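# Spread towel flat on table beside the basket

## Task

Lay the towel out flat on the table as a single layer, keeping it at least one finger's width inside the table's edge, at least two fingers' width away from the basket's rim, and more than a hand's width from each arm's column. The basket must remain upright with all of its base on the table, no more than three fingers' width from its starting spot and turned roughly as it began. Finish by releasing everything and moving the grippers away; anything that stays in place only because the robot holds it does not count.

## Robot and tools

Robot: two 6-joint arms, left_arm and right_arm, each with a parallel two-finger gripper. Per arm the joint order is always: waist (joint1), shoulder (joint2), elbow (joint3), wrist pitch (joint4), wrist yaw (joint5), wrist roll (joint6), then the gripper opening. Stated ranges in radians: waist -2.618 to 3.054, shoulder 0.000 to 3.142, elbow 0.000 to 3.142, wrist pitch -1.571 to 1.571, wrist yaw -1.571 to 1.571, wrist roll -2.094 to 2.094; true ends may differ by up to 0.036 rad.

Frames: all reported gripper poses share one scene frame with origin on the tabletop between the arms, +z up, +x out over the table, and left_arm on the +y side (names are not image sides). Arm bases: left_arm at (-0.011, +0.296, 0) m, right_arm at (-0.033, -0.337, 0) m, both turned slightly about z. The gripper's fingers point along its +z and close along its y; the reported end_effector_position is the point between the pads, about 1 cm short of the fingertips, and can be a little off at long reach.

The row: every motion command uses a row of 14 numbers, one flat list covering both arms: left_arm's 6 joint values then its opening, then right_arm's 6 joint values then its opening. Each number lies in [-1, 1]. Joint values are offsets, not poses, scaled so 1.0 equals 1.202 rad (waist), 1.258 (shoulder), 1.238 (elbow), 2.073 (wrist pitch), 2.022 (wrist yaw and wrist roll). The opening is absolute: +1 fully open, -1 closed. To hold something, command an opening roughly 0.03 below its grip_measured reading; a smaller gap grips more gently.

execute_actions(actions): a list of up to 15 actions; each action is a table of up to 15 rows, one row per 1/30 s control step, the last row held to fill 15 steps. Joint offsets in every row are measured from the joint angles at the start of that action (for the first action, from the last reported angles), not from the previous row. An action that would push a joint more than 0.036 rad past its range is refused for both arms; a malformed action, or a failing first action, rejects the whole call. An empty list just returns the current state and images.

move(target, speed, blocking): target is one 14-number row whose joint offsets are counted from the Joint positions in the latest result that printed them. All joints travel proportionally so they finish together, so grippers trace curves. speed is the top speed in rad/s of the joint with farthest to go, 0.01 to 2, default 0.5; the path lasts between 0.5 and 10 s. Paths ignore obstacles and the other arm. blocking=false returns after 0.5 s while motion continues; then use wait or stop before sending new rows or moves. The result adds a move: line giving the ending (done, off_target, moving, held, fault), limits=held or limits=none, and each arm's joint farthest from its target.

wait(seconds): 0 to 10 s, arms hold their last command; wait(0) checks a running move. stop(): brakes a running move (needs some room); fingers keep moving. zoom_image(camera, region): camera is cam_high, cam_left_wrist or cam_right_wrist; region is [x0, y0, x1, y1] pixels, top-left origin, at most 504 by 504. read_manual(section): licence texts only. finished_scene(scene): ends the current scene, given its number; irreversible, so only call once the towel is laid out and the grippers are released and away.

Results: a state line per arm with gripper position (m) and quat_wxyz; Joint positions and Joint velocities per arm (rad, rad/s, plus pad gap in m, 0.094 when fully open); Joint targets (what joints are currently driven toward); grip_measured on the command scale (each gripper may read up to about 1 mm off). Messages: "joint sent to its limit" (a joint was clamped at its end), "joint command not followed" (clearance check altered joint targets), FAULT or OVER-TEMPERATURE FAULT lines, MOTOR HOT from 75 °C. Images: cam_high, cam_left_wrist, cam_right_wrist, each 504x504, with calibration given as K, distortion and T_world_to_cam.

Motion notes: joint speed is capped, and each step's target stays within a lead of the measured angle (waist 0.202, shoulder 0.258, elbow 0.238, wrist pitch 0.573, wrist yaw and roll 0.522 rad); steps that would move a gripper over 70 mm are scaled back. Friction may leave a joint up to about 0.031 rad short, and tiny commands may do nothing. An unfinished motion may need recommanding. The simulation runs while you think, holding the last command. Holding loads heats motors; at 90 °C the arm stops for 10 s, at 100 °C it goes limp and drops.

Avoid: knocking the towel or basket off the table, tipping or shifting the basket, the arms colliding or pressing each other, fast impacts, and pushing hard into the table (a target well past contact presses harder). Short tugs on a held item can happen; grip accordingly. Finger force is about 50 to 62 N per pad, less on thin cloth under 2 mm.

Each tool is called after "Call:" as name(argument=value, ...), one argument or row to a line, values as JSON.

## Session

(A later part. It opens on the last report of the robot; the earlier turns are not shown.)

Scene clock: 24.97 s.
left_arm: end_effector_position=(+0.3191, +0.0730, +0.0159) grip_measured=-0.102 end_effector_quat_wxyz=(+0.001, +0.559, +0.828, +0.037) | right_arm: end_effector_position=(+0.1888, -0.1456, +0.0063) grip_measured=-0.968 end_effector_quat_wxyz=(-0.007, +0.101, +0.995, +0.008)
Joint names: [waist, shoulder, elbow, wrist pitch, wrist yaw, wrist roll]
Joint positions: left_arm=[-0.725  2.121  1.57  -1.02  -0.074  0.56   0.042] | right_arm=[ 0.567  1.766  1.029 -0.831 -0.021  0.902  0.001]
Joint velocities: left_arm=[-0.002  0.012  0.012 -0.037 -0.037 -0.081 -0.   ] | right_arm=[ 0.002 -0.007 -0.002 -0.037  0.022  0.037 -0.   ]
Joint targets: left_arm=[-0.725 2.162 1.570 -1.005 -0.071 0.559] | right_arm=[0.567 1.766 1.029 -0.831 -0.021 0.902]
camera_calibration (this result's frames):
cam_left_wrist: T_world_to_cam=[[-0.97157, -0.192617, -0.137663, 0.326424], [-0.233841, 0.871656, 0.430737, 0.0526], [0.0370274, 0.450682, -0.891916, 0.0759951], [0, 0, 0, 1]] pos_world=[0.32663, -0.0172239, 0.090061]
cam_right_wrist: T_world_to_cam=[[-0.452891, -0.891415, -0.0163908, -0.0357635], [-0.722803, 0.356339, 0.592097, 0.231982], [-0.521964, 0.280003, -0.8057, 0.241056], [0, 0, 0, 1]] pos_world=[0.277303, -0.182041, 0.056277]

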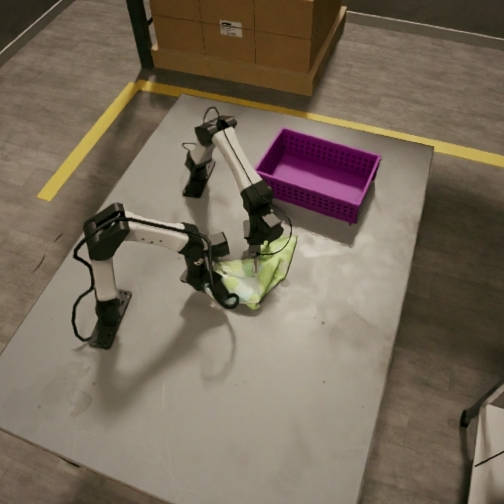

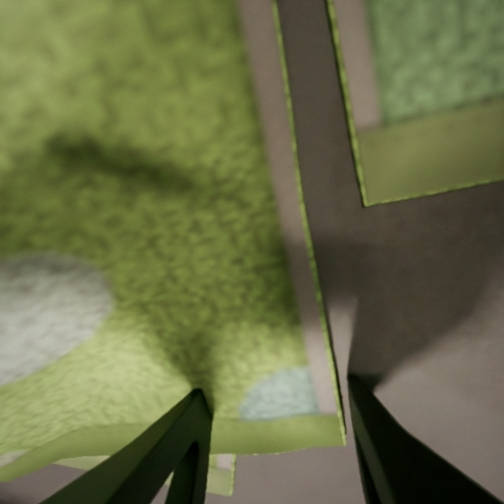

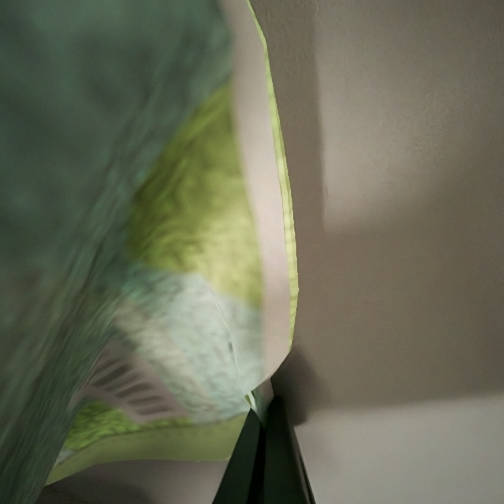

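Close halfway first to check it buckles.

Call:
execute_actions(
  actions=[
    [[0,0.036,0,0,0,0,-0.13,0,0,0,0,0,0,-1],[0,0.036,0,0,0,0,-0.16,0,0,0,0,0,0,-1],[0,0.036,0,0,0,0,-0.19,0,0,0,0,0,0,-1],[0,0.036,0,0,0,0,-0.22,0,0,0,0,0,0,-1],[0,0.036,0,0,0,0,-0.25,0,0,0,0,0,0,-1],[0,0.036,0,0,0,0,-0.28,0,0,0,0,0,0,-1],[0,0.036,0,0,0,0,-0.31,0,0,0,0,0,0,-1],[0,0.036,0,0,0,0,-0.34,0,0,0,0,0,0,-1],[0,0.036,0,0,0,0,-0.37,0,0,0,0,0,0,-1],[0,0.036,0,0,0,0,-0.40,0,0,0,0,0,0,-1],[0,0.036,0,0,0,0,-0.43,0,0,0,0,0,0,-1],[0,0.036,0,0,0,0,-0.46,0,0,0,0,0,0,-1],[0,0.036,0,0,0,0,-0.49,0,0,0,0,0,0,-1],[0,0.036,0,0,0,0,-0.52,0,0,0,0,0,0,-1],[0,0.036,0,0,0,0,-0.55,0,0,0,0,0,0,-1]],
  ],
)

Scene clock: 25.80 s.
left_arm: end_effector_position=(+0.3243, +0.0753, +0.0163) grip_measured=-0.534 end_effector_quat_wxyz=(+0.007, +0.559, +0.828, +0.051) | right_arm: end_effector_position=(+0.1888, -0.1456, +0.0063) grip_measured=-0.968 end_effector_quat_wxyz=(-0.007, +0.101, +0.995, +0.008)
Joint names: [waist, shoulder, elbow, wrist pitch, wrist yaw, wrist roll]
Joint positions: left_arm=[-0.725  2.121  1.57  -1.008 -0.103  0.56   0.022] | right_arm=[ 0.567  1.766  1.029 -0.831 -0.021  0.902  0.001]
Joint velocities: left_arm=[-0.007 -0.017 -0.007  0.007 -0.037  0.081 -0.026] | right_arm=[-0.017 -0.002  0.007  0.022 -0.037  0.022 -0.   ]
Joint targets: left_arm=[-0.725 2.166 1.570 -1.020 -0.074 0.560] | right_arm=[0.567 1.766 1.029 -0.831 -0.021 0.902]
camera_calibration (this result's frames):
cam_left_wrist: T_world_to_cam=[[-0.967494, -0.190249, -0.166617, 0.331016], [-0.245535, 0.86444, 0.438699, 0.055822], [0.0605682, 0.465349, -0.883053, 0.06628], [0, 0, 0, 1]] pos_world=[0.329947, -0.0161226, 0.0891925]
cam_right_wrist: T_world_to_cam=[[-0.452891, -0.891415, -0.0163908, -0.0357635], [-0.722803, 0.356339, 0.592097, 0.231982], [-0.521964, 0.280003, -0.8057, 0.241056], [0, 0, 0, 1]] pos_world=[0.277303, -0.182041, 0.056277]

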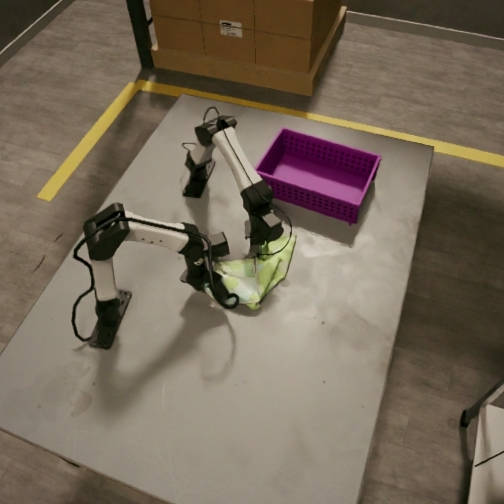

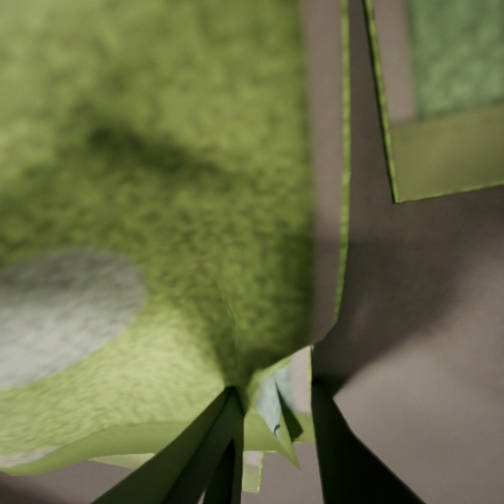

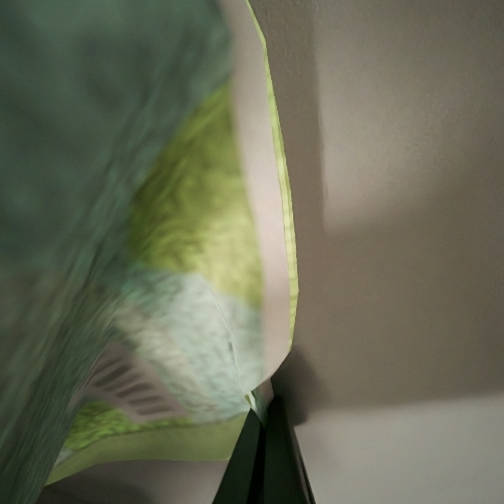

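Call:
execute_actions(
  actions=[
    [[0,0.036,0,0,0,0,-0.58,0,0,0,0,0,0,-1],[0,0.036,0,0,0,0,-0.62,0,0,0,0,0,0,-1],[0,0.036,0,0,0,0,-0.66,0,0,0,0,0,0,-1],[0,0.03,0,0,0,0,-0.70,0,0,0,0,0,0,-1],[0,0.02,0,0,0,0,-0.74,0,0,0,0,0,0,-1],[0,0.0,0,0,0,0,-0.78,0,0,0,0,0,0,-1],[0,-0.018,0,0,0,0,-0.81,0,0,0,0,0,0,-1],[0,-0.02,0,0,0,0,-0.84,0,0,0,0,0,0,-1],[0,-0.02,0,0,0,0,-0.87,0,0,0,0,0,0,-1],[0,-0.02,0,0,0,0,-0.90,0,0,0,0,0,0,-1],[0,-0.02,0,0,0,0,-0.94,0,0,0,0,0,0,-1],[0,-0.02,0,0,0,0,-0.97,0,0,0,0,0,0,-1],[0,-0.02,0,0,0,0,-1,0,0,0,0,0,0,-1]],
  ],
)

Scene clock: 26.60 s.
left_arm: end_effector_position=(+0.3257, +0.0757, +0.0195) grip_measured=-0.975 end_effector_quat_wxyz=(+0.012, +0.558, +0.828, +0.054) | right_arm: end_effector_position=(+0.1888, -0.1456, +0.0063) grip_measured=-0.968 end_effector_quat_wxyz=(-0.007, +0.101, +0.995, +0.008)
Joint names: [waist, shoulder, elbow, wrist pitch, wrist yaw, wrist roll]
Joint positions: left_arm=[-0.725  2.113  1.57  -1.008 -0.11   0.56   0.001] | right_arm=[ 0.567  1.766  1.029 -0.831 -0.021  0.902  0.001]
Joint velocities: left_arm=[ 0.012 -0.007  0.002 -0.022 -0.007 -0.037 -0.   ] | right_arm=[-0.007 -0.002 -0.012 -0.007  0.007 -0.022  0.   ]
Joint targets: left_arm=[-0.725 2.096 1.570 -1.009 -0.103 0.560] | right_arm=[0.567 1.766 1.029 -0.831 -0.021 0.902]
camera_calibration (this result's frames):
cam_left_wrist: T_world_to_cam=[[-0.965654, -0.19029, -0.176924, 0.332526], [-0.250258, 0.864276, 0.436345, 0.0560161], [0.0698789, 0.465635, -0.882213, 0.0657487], [0, 0, 0, 1]] pos_world=[0.330529, -0.0157519, 0.0923938]
cam_right_wrist: T_world_to_cam=[[-0.452891, -0.891415, -0.0163908, -0.0357635], [-0.722803, 0.356339, 0.592097, 0.231982], [-0.521964, 0.280003, -0.8057, 0.241056], [0, 0, 0, 1]] pos_world=[0.277303, -0.182041, 0.056277]

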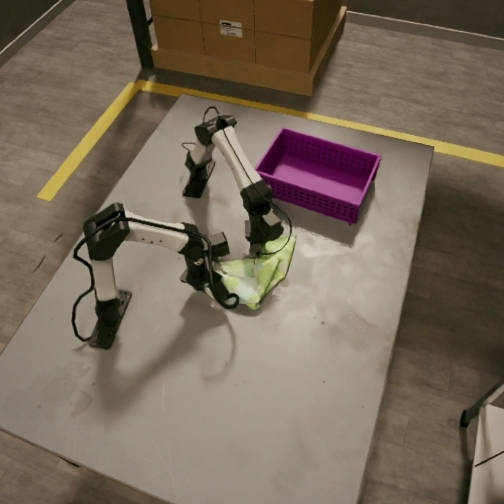

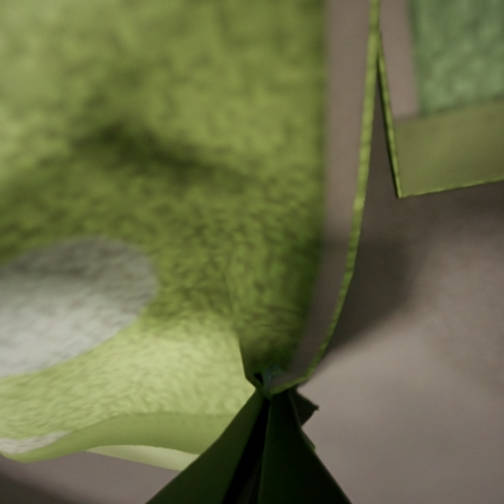

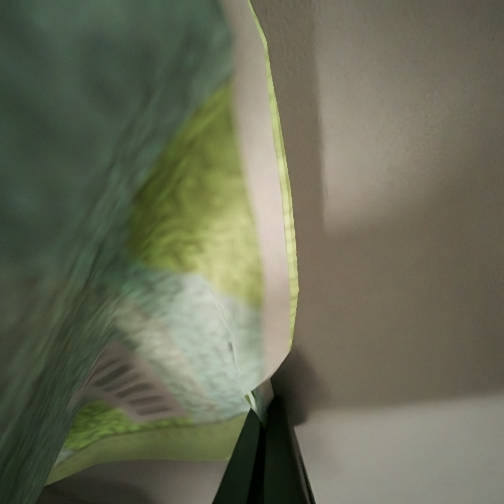

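Call:
move(
  target=[0.196,-0.337,0.359,-0.092,0.058,0.345,-1, -0.456,-0.100,0.716,-0.152,0.012,-0.94,-1],
  speed=0.9,
)

Scene clock: 30.57 s.
left_arm: end_effector_position=(+0.3805, +0.1296, +0.3085) grip_measured=-0.976 end_effector_quat_wxyz=(+0.299, +0.695, +0.641, +0.133) | right_arm: end_effector_position=(+0.3780, -0.2702, +0.2961) grip_measured=-0.968 end_effector_quat_wxyz=(+0.295, -0.515, +0.795, -0.128)
Joint names: [waist, shoulder, elbow, wrist pitch, wrist yaw, wrist roll]
Joint positions: left_arm=[-0.499  1.704  1.99  -1.191  0.003  1.248  0.001] | right_arm=[ 0.027  1.656  1.887 -1.148 -0.004 -0.989  0.001]
Joint velocities: left_arm=[ 0.007 -0.007  0.007 -0.007 -0.066  0.022 -0.   ] | right_arm=[-0.007  0.027  0.002  0.007  0.022  0.022 -0.   ]
Joint targets: left_arm=[-0.490 1.690 2.014 -1.199 0.007 1.258] | right_arm=[0.019 1.640 1.915 -1.146 0.003 -0.999]
move: off_target (left_arm, right_arm); limits=none; left_arm: farthest joint: the elbow, 0.024 radians from its target (0.445 radians at the start); right_arm: farthest joint: the elbow, 0.028 radians from its target (0.887 radians at the start)
camera_calibration (this result's frames):
cam_left_wrist: T_world_to_cam=[[-0.721328, 0.154128, -0.675226, 0.463005], [0.0202511, 0.979201, 0.20188, -0.148445], [0.692298, 0.131948, -0.709446, 0.044882], [0, 0, 0, 1]] pos_world=[0.305913, 0.0680732, 0.374442]
cam_right_wrist: T_world_to_cam=[[0.642085, -0.657283, 0.394596, -0.528791], [-0.737457, -0.670197, 0.0836316, 0.120329], [0.209487, -0.344696, -0.915041, 0.195301], [0, 0, 0, 1]] pos_world=[0.387353, -0.199602, 0.377304]

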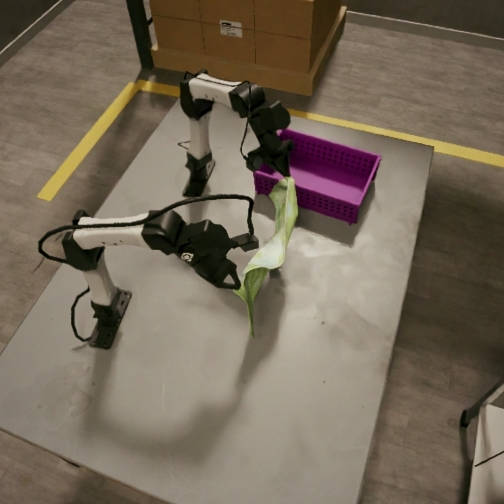

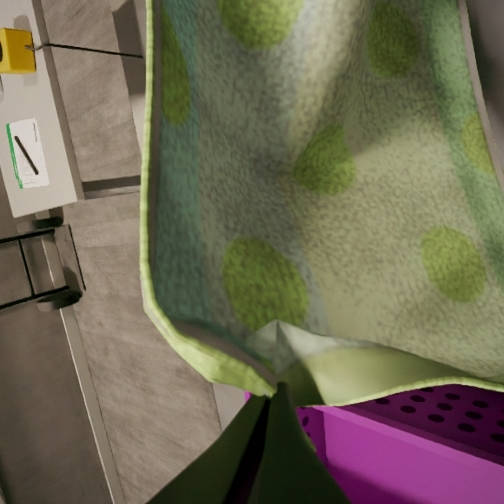

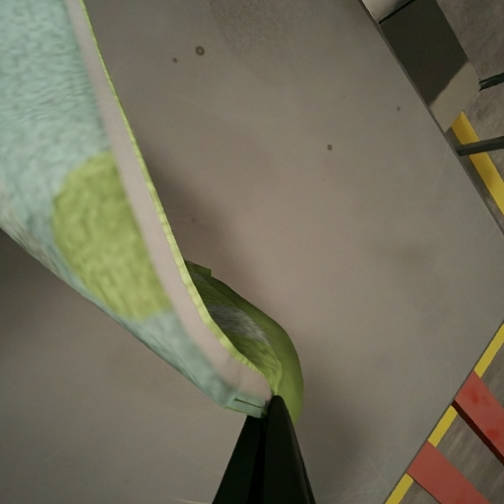

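Call:
move(
  target=[0.081,0.219,0.104,0.161,0,0.056,-1, -0.113,0.229,0.115,0.167,0,-0.282,-1],
  speed=0.45,
)

Scene clock: 33.03 s.
left_arm: end_effector_position=(+0.4996, +0.1303, +0.2754) grip_measured=-0.976 end_effector_quat_wxyz=(+0.342, +0.681, +0.618, +0.194) | right_arm: end_effector_position=(+0.4987, -0.3188, +0.2579) grip_measured=-0.968 end_effector_quat_wxyz=(+0.280, -0.657, +0.649, -0.262)
Joint names: [waist, shoulder, elbow, wrist pitch, wrist yaw, wrist roll]
Joint positions: left_arm=[-0.411  1.969  2.087 -0.88   0.003  1.352  0.001] | right_arm=[-0.099  1.944  1.993 -0.832 -0.004 -1.549  0.001]
Joint velocities: left_arm=[-0.002 -0.007  0.017  0.007 -0.051  0.051 -0.001] | right_arm=[ 0.012 -0.002  0.017  0.007 -0.037  0.051 -0.   ]
Joint targets: left_arm=[-0.402 1.980 2.119 -0.857 0.003 1.361] | right_arm=[-0.108 1.944 2.030 -0.801 -0.004 -1.559]
move: off_target (left_arm, right_arm); limits=none; left_arm: farthest joint: the elbow, 0.032 radians from its target (0.129 radians at the start); right_arm: farthest joint: the elbow, 0.036 radians from its target (0.142 radians at the start)
camera_calibration (this result's frames):
cam_left_wrist: T_world_to_cam=[[-0.607701, 0.158289, -0.778231, 0.497517], [-0.0235331, 0.975916, 0.216874, -0.126688], [0.793817, 0.150109, -0.58934, -0.147238], [0, 0, 0, 1]] pos_world=[0.416241, 0.0669865, 0.327885]
cam_right_wrist: T_world_to_cam=[[0.690024, -0.262629, 0.674458, -0.593438], [-0.54229, -0.804754, 0.24144, -0.000976114], [0.479364, -0.532351, -0.69772, -0.132186], [0, 0, 0, 1]] pos_world=[0.472322, -0.227009, 0.308256]

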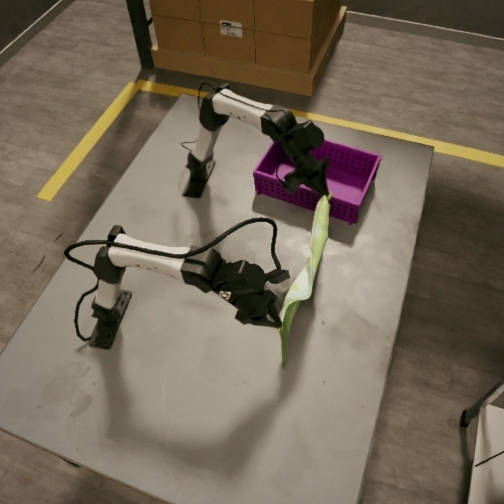

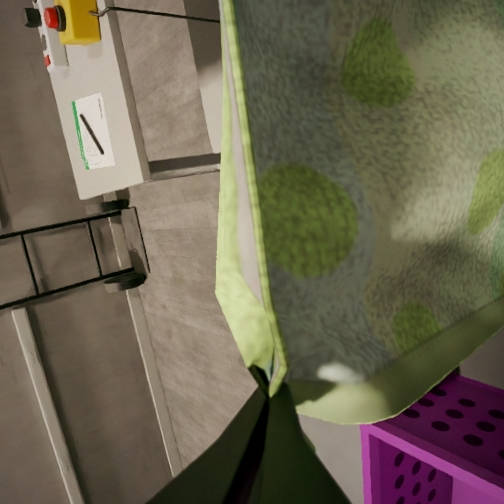

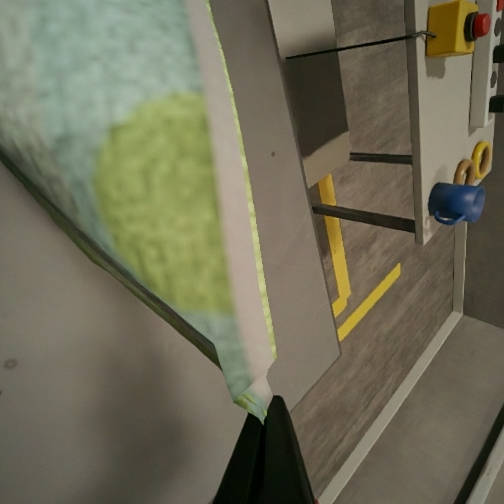

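Call:
zoom_image(
  camera="cam_high",
  region=[220, 170, 400, 380],
)

Region (220, 170, 400, 380) of cam_high's 504x504 image, scaled by 2.400, with more detail than that image has; it fills the left 432 columns of this view, and the rest is white.

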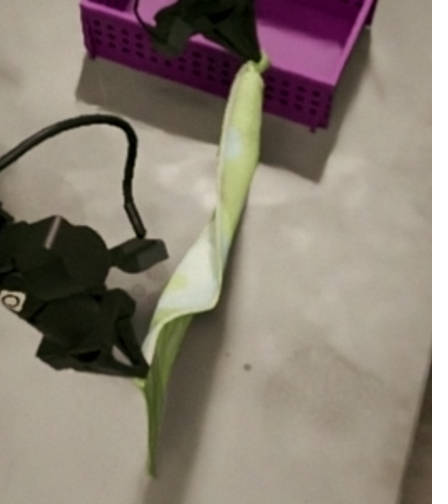

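Call:
move(
  target=[-0.179,-0.412,-0.302,-0.240,0,-0.129,-1, -0.016,-0.466,-0.324,-0.248,0,0,-1],
  speed=0.5,
)

Call:
zoom_image(
  camera="cam_high",
  region=[150, 140, 330, 360],
)

Scene clock: 36.20 s.
left_arm: end_effector_position=(+0.2714, +0.1342, +0.2818) grip_measured=-0.976 end_effector_quat_wxyz=(+0.227, +0.704, +0.669, +0.066) | right_arm: end_effector_position=(+0.2688, -0.3290, +0.2712) grip_measured=-0.968 end_effector_quat_wxyz=(+0.171, -0.689, +0.686, -0.160)
Joint names: [waist, shoulder, elbow, wrist pitch, wrist yaw, wrist roll]
Joint positions: left_arm=[-0.618  1.466  1.74  -1.366  0.003  1.1    0.001] | right_arm=[-0.107  1.369  1.615 -1.343 -0.004 -1.55   0.001]
Joint velocities: left_arm=[ 0.007 -0.007 -0.017  0.051 -0.037 -0.037 -0.001] | right_arm=[-0.002 -0.002 -0.002  0.051 -0.051  0.037 -0.001]
Joint targets: left_arm=[-0.627 1.451 1.713 -1.378 0.003 1.091] | right_arm=[-0.119 1.358 1.592 -1.346 -0.004 -1.549]
move: off_target (left_arm, right_arm); limits=none; left_arm: farthest joint: the elbow, 0.027 radians from its target (0.374 radians at the start); right_arm: farthest joint: the elbow, 0.023 radians from its target (0.401 radians at the start)
camera_calibration (this result's frames):
cam_left_wrist: T_world_to_cam=[[-0.843755, 0.156469, -0.513415, 0.352829], [0.0559584, 0.976996, 0.205787, -0.155823], [0.533803, 0.144904, -0.833101, 0.177008], [0, 0, 0, 1]] pos_world=[0.211934, 0.071382, 0.360679]
cam_right_wrist: T_world_to_cam=[[0.863351, -0.262934, 0.430686, -0.426993], [-0.445532, -0.797923, 0.405981, -0.205406], [0.236908, -0.542388, -0.806033, 0.0731369], [0, 0, 0, 1]] pos_world=[0.259804, -0.2365, 0.326241]

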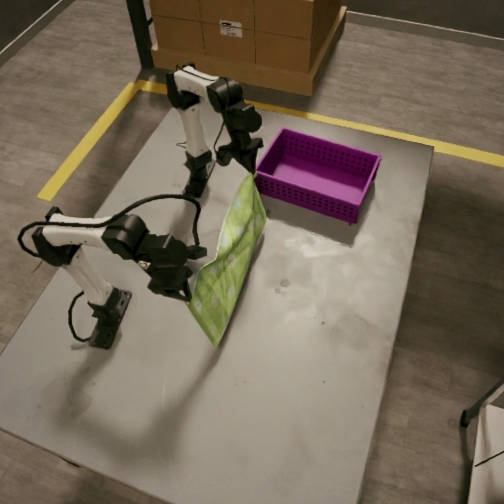

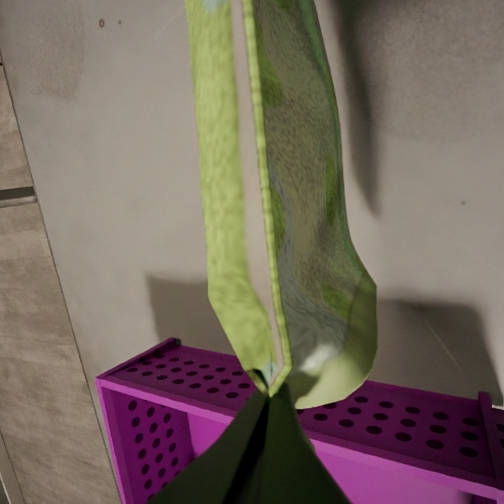

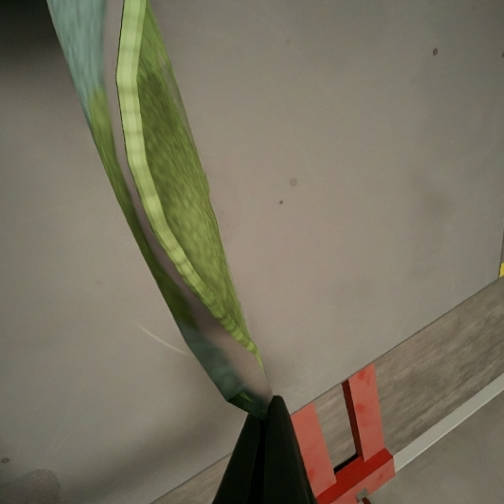

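Region (150, 140, 330, 360) of cam_high's 504x504 image, scaled by 2.291, with more detail than that image has; it fills the left 412 columns of this view, and the rest is white.

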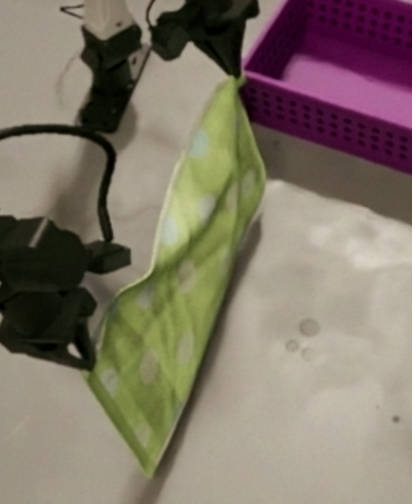

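Call:
wait(
  seconds=0.5,
)

Call:
zoom_image(
  camera="cam_high",
  region=[150, 140, 330, 360],
)

Scene clock: 37.03 s.
left_arm: end_effector_position=(+0.2712, +0.1343, +0.2816) grip_measured=-0.976 end_effector_quat_wxyz=(+0.227, +0.704, +0.669, +0.066) | right_arm: end_effector_position=(+0.2686, -0.3290, +0.2711) grip_measured=-0.968 end_effector_quat_wxyz=(+0.171, -0.689, +0.686, -0.160)
Joint names: [waist, shoulder, elbow, wrist pitch, wrist yaw, wrist roll]
Joint positions: left_arm=[-0.618  1.466  1.74  -1.367  0.003  1.1    0.001] | right_arm=[-0.107  1.369  1.615 -1.345 -0.004 -1.55   0.001]
Joint velocities: left_arm=[-0.007 -0.007 -0.002 -0.037  0.007 -0.007 -0.   ] | right_arm=[ 0.017  0.002 -0.007 -0.022 -0.022 -0.037  0.   ]
Joint targets: left_arm=[-0.627 1.451 1.713 -1.377 0.003 1.091] | right_arm=[-0.119 1.358 1.592 -1.346 -0.004 -1.549]
wait: 0.50 s; at rest from the start
camera_calibration (this result's frames):
cam_left_wrist: T_world_to_cam=[[-0.844363, 0.156397, -0.512437, 0.352459], [0.0558501, 0.976928, 0.206135, -0.155965], [0.532853, 0.145433, -0.833617, 0.17733], [0, 0, 0, 1]] pos_world=[0.211824, 0.0714532, 0.360588]
cam_right_wrist: T_world_to_cam=[[0.863844, -0.262921, 0.429705, -0.426586], [-0.445067, -0.797911, 0.406514, -0.205736], [0.235986, -0.542412, -0.806288, 0.0733984], [0, 0, 0, 1]] pos_world=[0.259616, -0.236505, 0.326121]

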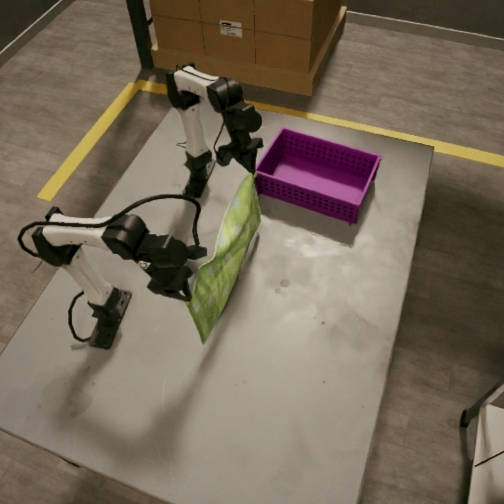

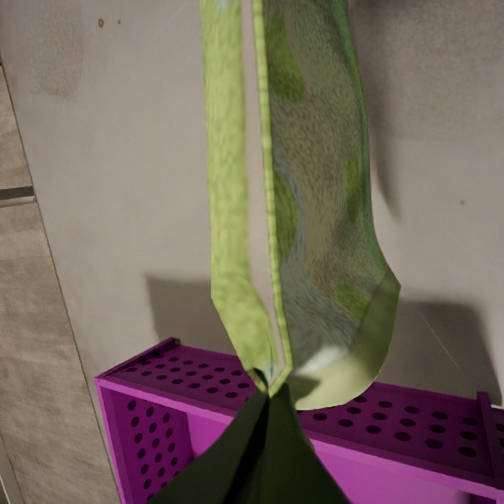

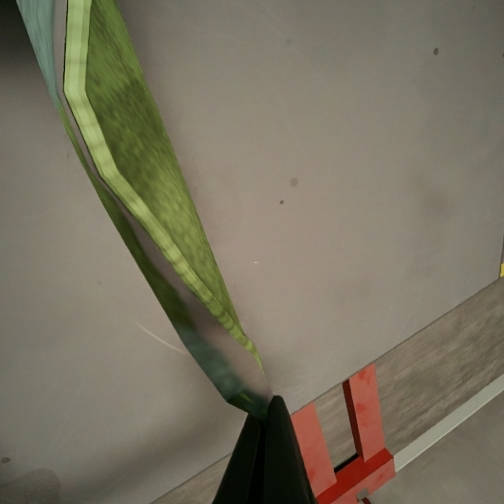

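Region (150, 140, 330, 360) of cam_high's 504x504 image, scaled by 2.291, with more detail than that image has; it fills the left 412 columns of this view, and the rest is white.

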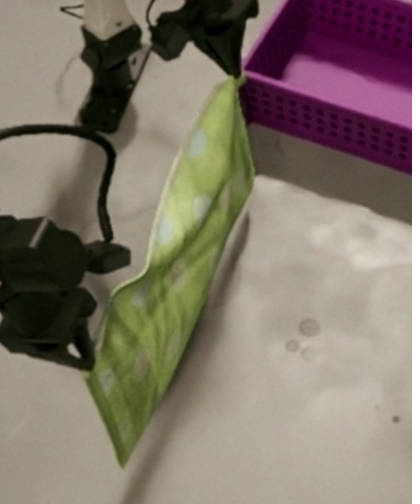

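Call:
move(
  target=[0.145,0.296,0,0.187,0,0.079,-1, -0.015,0.347,0.057,0.202,0,0,-1],
  speed=0.45,
)

Call:
zoom_image(
  camera="cam_high",
  region=[170, 160, 370, 380],
)

Scene clock: 39.60 s.
left_arm: end_effector_position=(+0.4125, +0.1395, +0.1869) grip_measured=-0.976 end_effector_quat_wxyz=(+0.214, +0.699, +0.675, +0.101) | right_arm: end_effector_position=(+0.4100, -0.3286, +0.1692) grip_measured=-0.968 end_effector_quat_wxyz=(+0.165, -0.688, +0.689, -0.156)
Joint names: [waist, shoulder, elbow, wrist pitch, wrist yaw, wrist roll]
Joint positions: left_arm=[-0.451  1.834  1.74  -0.999  0.004  1.251  0.001] | right_arm=[-0.115  1.812  1.651 -0.951 -0.004 -1.55   0.001]
Joint velocities: left_arm=[-0.002 -0.007  0.022 -0.007  0.066  0.007 -0.001] | right_arm=[-0.007  0.012 -0.012 -0.022  0.007 -0.11  -0.   ]
Joint targets: left_arm=[-0.444 1.839 1.740 -0.980 0.004 1.260] | right_arm=[-0.125 1.806 1.686 -0.926 -0.004 -1.550]
move: off_target (right_arm); limits=none; left_arm: farthest joint: the wrist pitch, 0.020 radians from its target (0.388 radians at the start); right_arm: farthest joint: the elbow, 0.035 radians from its target (0.070 radians at the start)
camera_calibration (this result's frames):
cam_left_wrist: T_world_to_cam=[[-0.833763, 0.161188, -0.528069, 0.420348], [0.0169815, 0.96347, 0.267278, -0.142928], [0.551861, 0.213879, -0.806043, -0.000225194], [0, 0, 0, 1]] pos_world=[0.353023, 0.0699995, 0.259993]
cam_right_wrist: T_world_to_cam=[[0.867734, -0.269069, 0.417898, -0.506502], [-0.445214, -0.794561, 0.412865, -0.100998], [0.220956, -0.544311, -0.809261, -0.03582], [0, 0, 0, 1]] pos_world=[0.402458, -0.23603, 0.224377]

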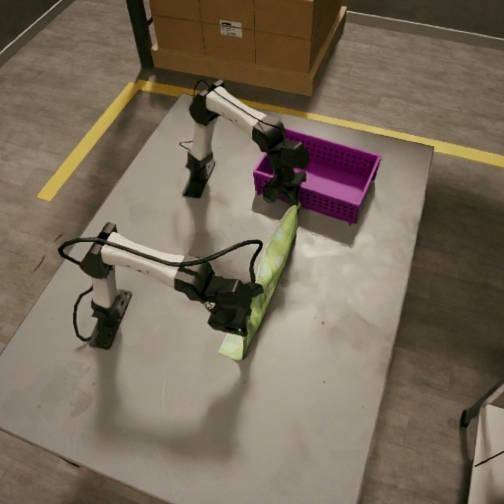

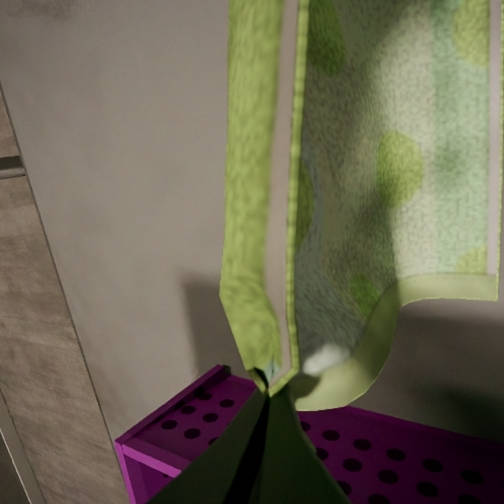

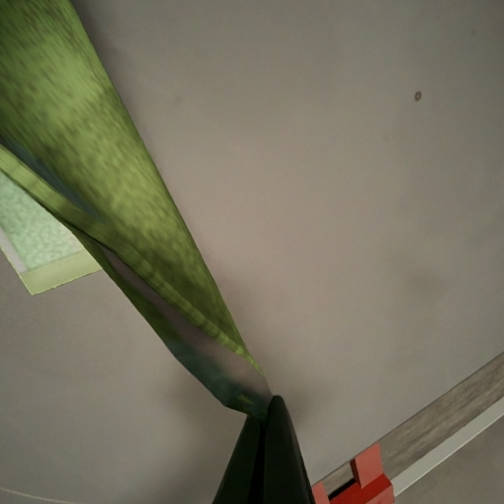

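Region (170, 160, 370, 380) of cam_high's 504x504 image, scaled by 2.291, with more detail than that image has; it fills the left 458 columns of this view, and the rest is white.

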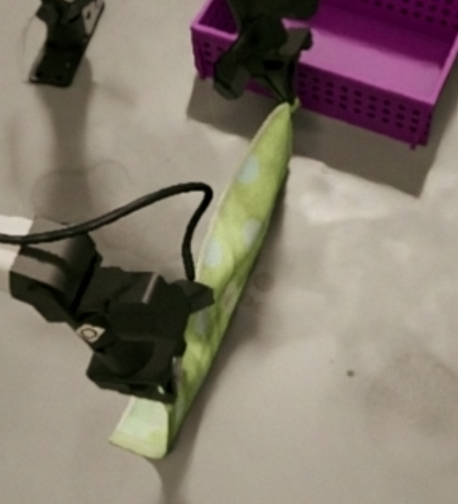

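Call:
move(
  target=[0.047,0.177,0,0.113,0,0.028,-1, -0.022,0.187,0.06,0.112,0,0,-1],
  speed=0.4,
)

Call:
zoom_image(
  camera="cam_high",
  region=[180, 170, 380, 400],
)

Scene clock: 41.93 s.
left_arm: end_effector_position=(+0.4721, +0.1426, +0.1121) grip_measured=-0.976 end_effector_quat_wxyz=(+0.210, +0.699, +0.675, +0.111) | right_arm: end_effector_position=(+0.4699, -0.3348, +0.0988) grip_measured=-0.968 end_effector_quat_wxyz=(+0.168, -0.682, +0.693, -0.161)
Joint names: [waist, shoulder, elbow, wrist pitch, wrist yaw, wrist roll]
Joint positions: left_arm=[-0.405  2.049  1.74  -0.782  0.004  1.298  0.001] | right_arm=[-0.129  2.049  1.69  -0.743 -0.004 -1.55   0.001]
Joint velocities: left_arm=[-0.007 -0.002  0.007  0.022  0.022  0.022 -0.   ] | right_arm=[ 0.017 -0.002 -0.002 -0.125  0.022 -0.037 -0.   ]
Joint targets: left_arm=[-0.395 2.056 1.740 -0.765 0.004 1.307] | right_arm=[-0.141 2.048 1.725 -0.719 -0.004 -1.550]
move: off_target (right_arm); limits=none; left_arm: farthest joint: the wrist pitch, 0.017 radians from its target (0.234 radians at the start); right_arm: farthest joint: the elbow, 0.035 radians from its target (0.074 radians at the start)
camera_calibration (this result's frames):
cam_left_wrist: T_world_to_cam=[[-0.830105, 0.168093, -0.531667, 0.427755], [0.0103064, 0.957943, 0.286774, -0.125176], [0.557511, 0.232573, -0.796926, -0.100436], [0, 0, 0, 1]] pos_world=[0.412366, 0.0713677, 0.18328]
cam_right_wrist: T_world_to_cam=[[0.859067, -0.281637, 0.427416, -0.531828], [-0.461224, -0.788041, 0.407755, -0.0399622], [0.221983, -0.547423, -0.806878, -0.111173], [0, 0, 0, 1]] pos_world=[0.463123, -0.242133, 0.153904]

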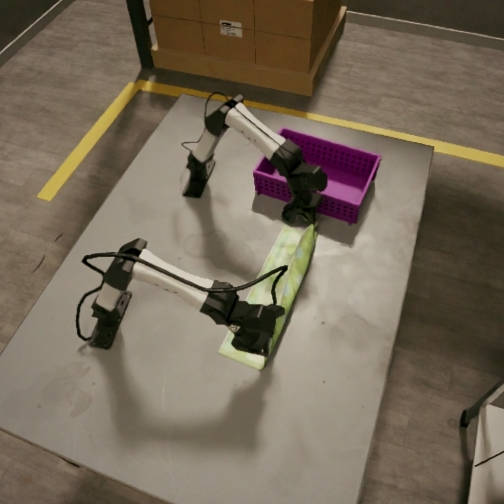

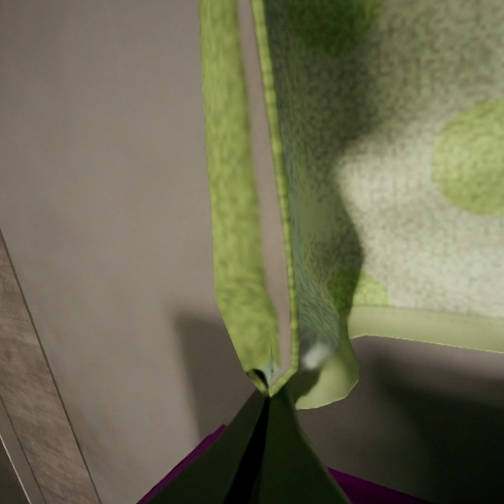

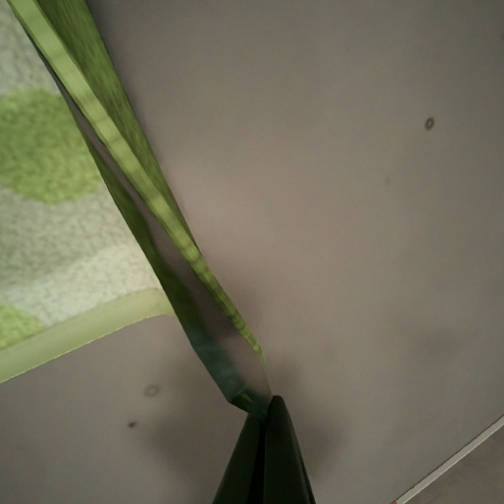

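Region (180, 170, 380, 400) of cam_high's 504x504 image, scaled by 2.191, with more detail than that image has; it fills the left 438 columns of this view, and the rest is white.

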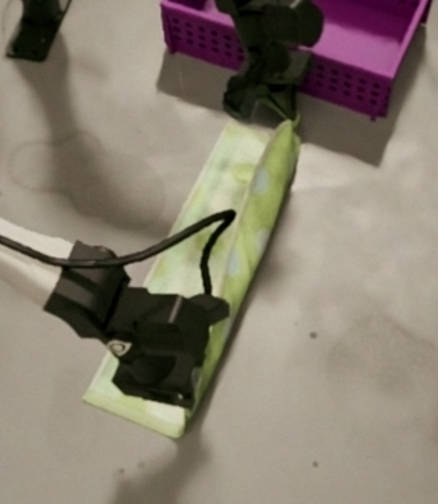

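Call:
move(
  target=[0.062,0.334,0.321,0.100,0,0.038,-1, -0.011,0.307,0.313,0.077,0,0,-1],
  speed=0.4,
)

Call:
zoom_image(
  camera="cam_high",
  region=[190, 180, 400, 410],
)

Scene clock: 44.07 s.
left_arm: end_effector_position=(+0.5901, +0.1472, +0.0516) grip_measured=-0.976 end_effector_quat_wxyz=(+0.260, +0.686, +0.660, +0.162) | right_arm: end_effector_position=(+0.5692, -0.3344, +0.0378) grip_measured=-0.968 end_effector_quat_wxyz=(+0.202, -0.673, +0.684, -0.194)
Joint names: [waist, shoulder, elbow, wrist pitch, wrist yaw, wrist roll]
Joint positions: left_arm=[-0.34   2.459  2.105 -0.594  0.004  1.366  0.001] | right_arm=[-0.129  2.438  2.042 -0.608 -0.004 -1.55   0.001]
Joint velocities: left_arm=[-0.002  0.017 -0.022 -0.007  0.051 -0.037 -0.001] | right_arm=[-0.017  0.027  0.017  0.051 -0.022  0.022 -0.001]
Joint targets: left_arm=[-0.330 2.470 2.137 -0.575 0.004 1.375] | right_arm=[-0.142 2.435 2.078 -0.583 -0.004 -1.550]
move: off_target (left_arm, right_arm); limits=none; left_arm: farthest joint: the elbow, 0.032 radians from its target (0.397 radians at the start); right_arm: farthest joint: the elbow, 0.036 radians from its target (0.387 radians at the start)
camera_calibration (this result's frames):
cam_left_wrist: T_world_to_cam=[[-0.743533, 0.159834, -0.649316, 0.448955], [-0.0383413, 0.959227, 0.280025, -0.0845824], [0.667599, 0.233103, -0.707089, -0.285235], [0, 0, 0, 1]] pos_world=[0.520993, 0.0758648, 0.113513]
cam_right_wrist: T_world_to_cam=[[0.813499, -0.28181, 0.508726, -0.568095], [-0.498631, -0.788183, 0.360741, 0.0540172], [0.299309, -0.547129, -0.781706, -0.227106], [0, 0, 0, 1]] pos_world=[0.557055, -0.241776, 0.0919886]

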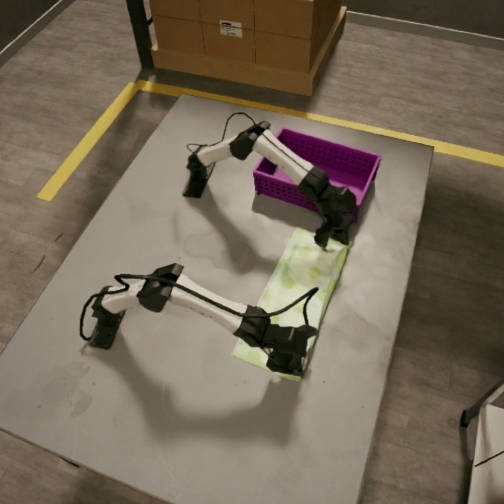

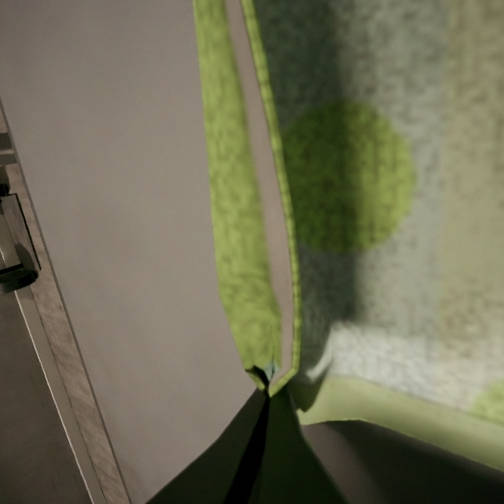

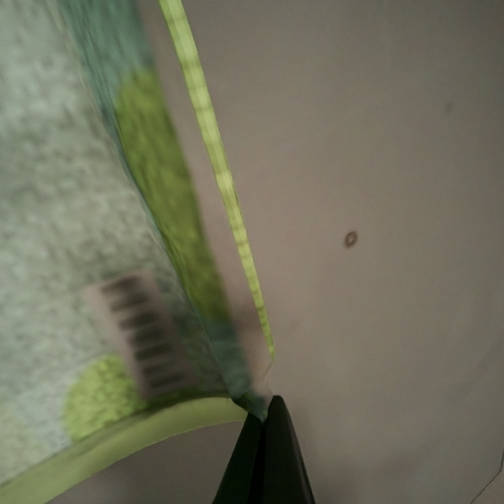

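Region (190, 180, 400, 410) of cam_high's 504x504 image, scaled by 2.191, with more detail than that image has; it fills the left 460 columns of this view, and the rest is white.

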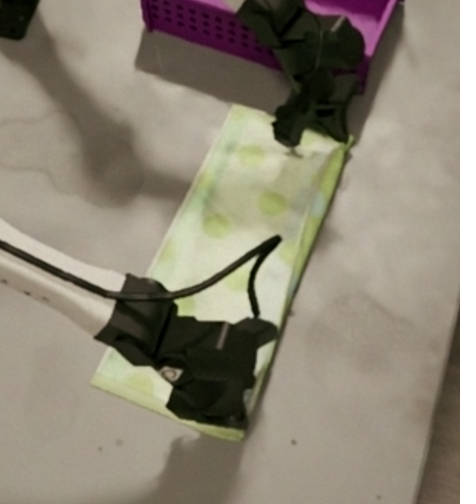

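Call:
execute_actions(
  actions=[
    [[0,0,0,0,0,0,-0.9,0,0,0,0,0,0,-0.9],[0,0,0,0,0,0,-0.8,0,0,0,0,0,0,-0.8],[0,0,0,0,0,0,-0.7,0,0,0,0,0,0,-0.7],[0,0,0,0,0,0,-0.6,0,0,0,0,0,0,-0.6],[0,0,0,0,0,0,-0.5,0,0,0,0,0,0,-0.5],[0,0,0,0,0,0,-0.4,0,0,0,0,0,0,-0.4]],
  ],
)

Scene clock: 44.97 s.
left_arm: end_effector_position=(+0.5903, +0.1472, +0.0517) grip_measured=-0.402 end_effector_quat_wxyz=(+0.261, +0.686, +0.660, +0.162) | right_arm: end_effector_position=(+0.5692, -0.3344, +0.0378) grip_measured=-0.402 end_effector_quat_wxyz=(+0.202, -0.673, +0.684, -0.194)
Joint names: [waist, shoulder, elbow, wrist pitch, wrist yaw, wrist roll]
Joint positions: left_arm=[-0.34   2.459  2.105 -0.593  0.004  1.366  0.028] | right_arm=[-0.129  2.438  2.042 -0.608 -0.004 -1.55   0.028]
Joint velocities: left_arm=[ 0.032  0.002 -0.007 -0.022  0.022  0.007 -0.   ] | right_arm=[-0.002 -0.002 -0.007  0.081 -0.007  0.022  0.   ]
Joint targets: left_arm=[-0.340 2.459 2.105 -0.593 0.004 1.366] | right_arm=[-0.129 2.438 2.042 -0.608 -0.004 -1.550]
camera_calibration (this result's frames):
cam_left_wrist: T_world_to_cam=[[-0.743052, 0.159715, -0.649896, 0.448906], [-0.0385486, 0.959278, 0.279821, -0.0844469], [0.668123, 0.232974, -0.706637, -0.285562], [0, 0, 0, 1]] pos_world=[0.521095, 0.0758396, 0.113584]
cam_right_wrist: T_world_to_cam=[[0.813499, -0.28181, 0.508726, -0.568095], [-0.498631, -0.788183, 0.360741, 0.0540172], [0.299309, -0.547129, -0.781706, -0.227106], [0, 0, 0, 1]] pos_world=[0.557055, -0.241776, 0.0919886]

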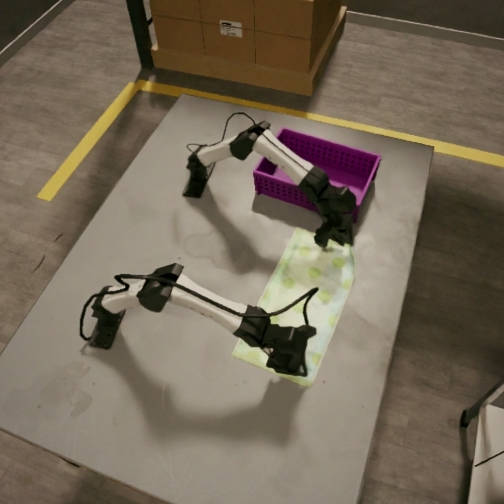

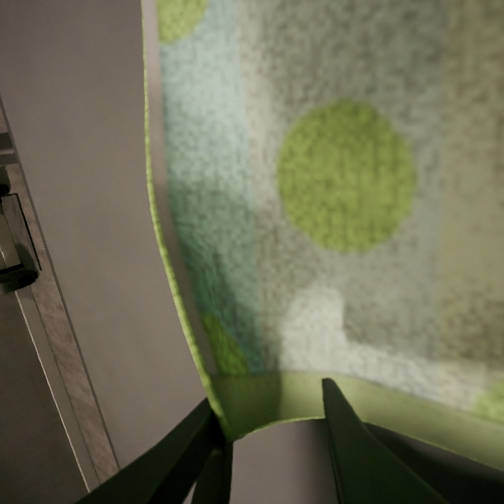

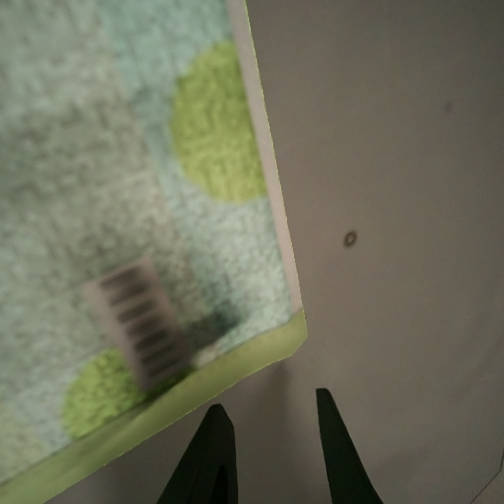

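Call:
move(
  target=[0,-0.13,0,0,0,0,-0.1, 0,-0.13,0,0,0,0,-0.1],
  speed=0.4,
)

Scene clock: 46.03 s.
left_arm: end_effector_position=(+0.5924, +0.1467, +0.1500) grip_measured=-0.102 end_effector_quat_wxyz=(+0.326, +0.666, +0.640, +0.203) | right_arm: end_effector_position=(+0.5728, -0.3344, +0.1313) grip_measured=-0.102 end_effector_quat_wxyz=(+0.254, -0.656, +0.667, -0.245)
Joint names: [waist, shoulder, elbow, wrist pitch, wrist yaw, wrist roll]
Joint positions: left_arm=[-0.34   2.296  2.105 -0.593  0.004  1.366  0.042] | right_arm=[-0.129  2.277  2.042 -0.613 -0.004 -1.55   0.042]
Joint velocities: left_arm=[ 0.002  0.007 -0.017 -0.037  0.037  0.007 -0.001] | right_arm=[-0.007  0.012  0.012 -0.051  0.022 -0.022 -0.   ]
Joint targets: left_arm=[-0.340 2.296 2.105 -0.593 0.004 1.366] | right_arm=[-0.129 2.274 2.042 -0.608 -0.004 -1.550]
move: done; limits=none; left_arm: farthest joint: the waist, 0.000 radians from its target (0.000 radians at the start); right_arm: farthest joint: the wrist pitch, 0.005 radians from its target (0.000 radians at the start)
camera_calibration (this result's frames):
cam_left_wrist: T_world_to_cam=[[-0.630416, 0.131842, -0.764979, 0.469024], [-0.0793291, 0.969369, 0.232443, -0.0815881], [0.772193, 0.207221, -0.600647, -0.291158], [0, 0, 0, 1]] pos_world=[0.514038, 0.0775858, 0.202875]
cam_right_wrist: T_world_to_cam=[[0.72482, -0.282147, 0.628514, -0.583632], [-0.548487, -0.788373, 0.278621, 0.0613865], [0.416891, -0.546682, -0.726182, -0.229601], [0, 0, 0, 1]] pos_world=[0.552416, -0.241793, 0.182985]

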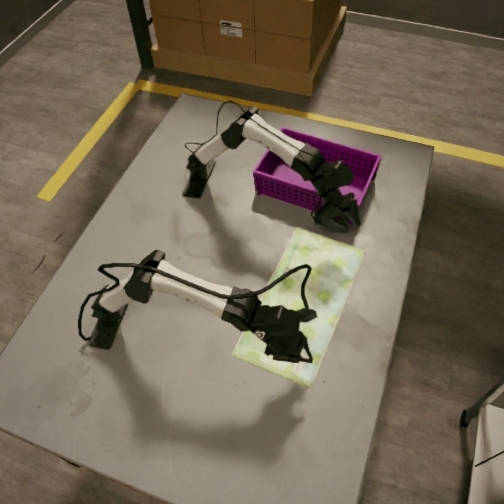

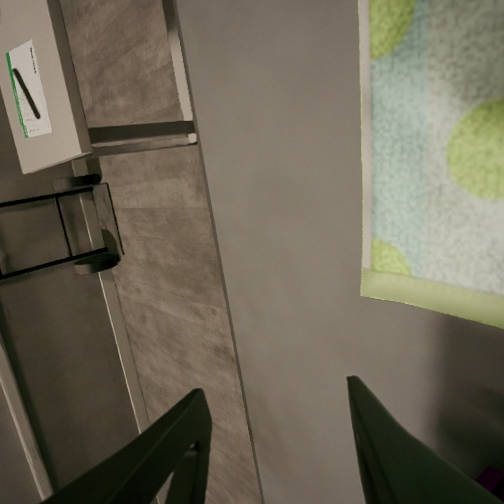

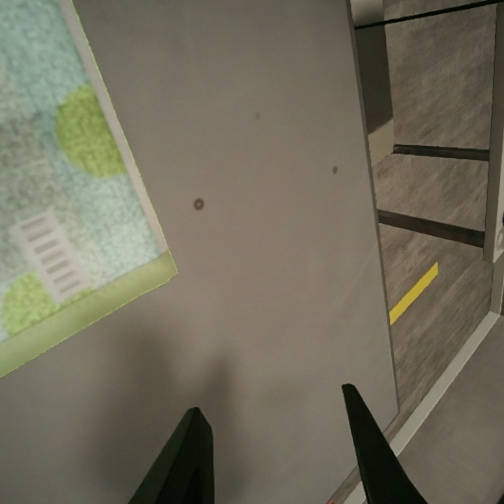

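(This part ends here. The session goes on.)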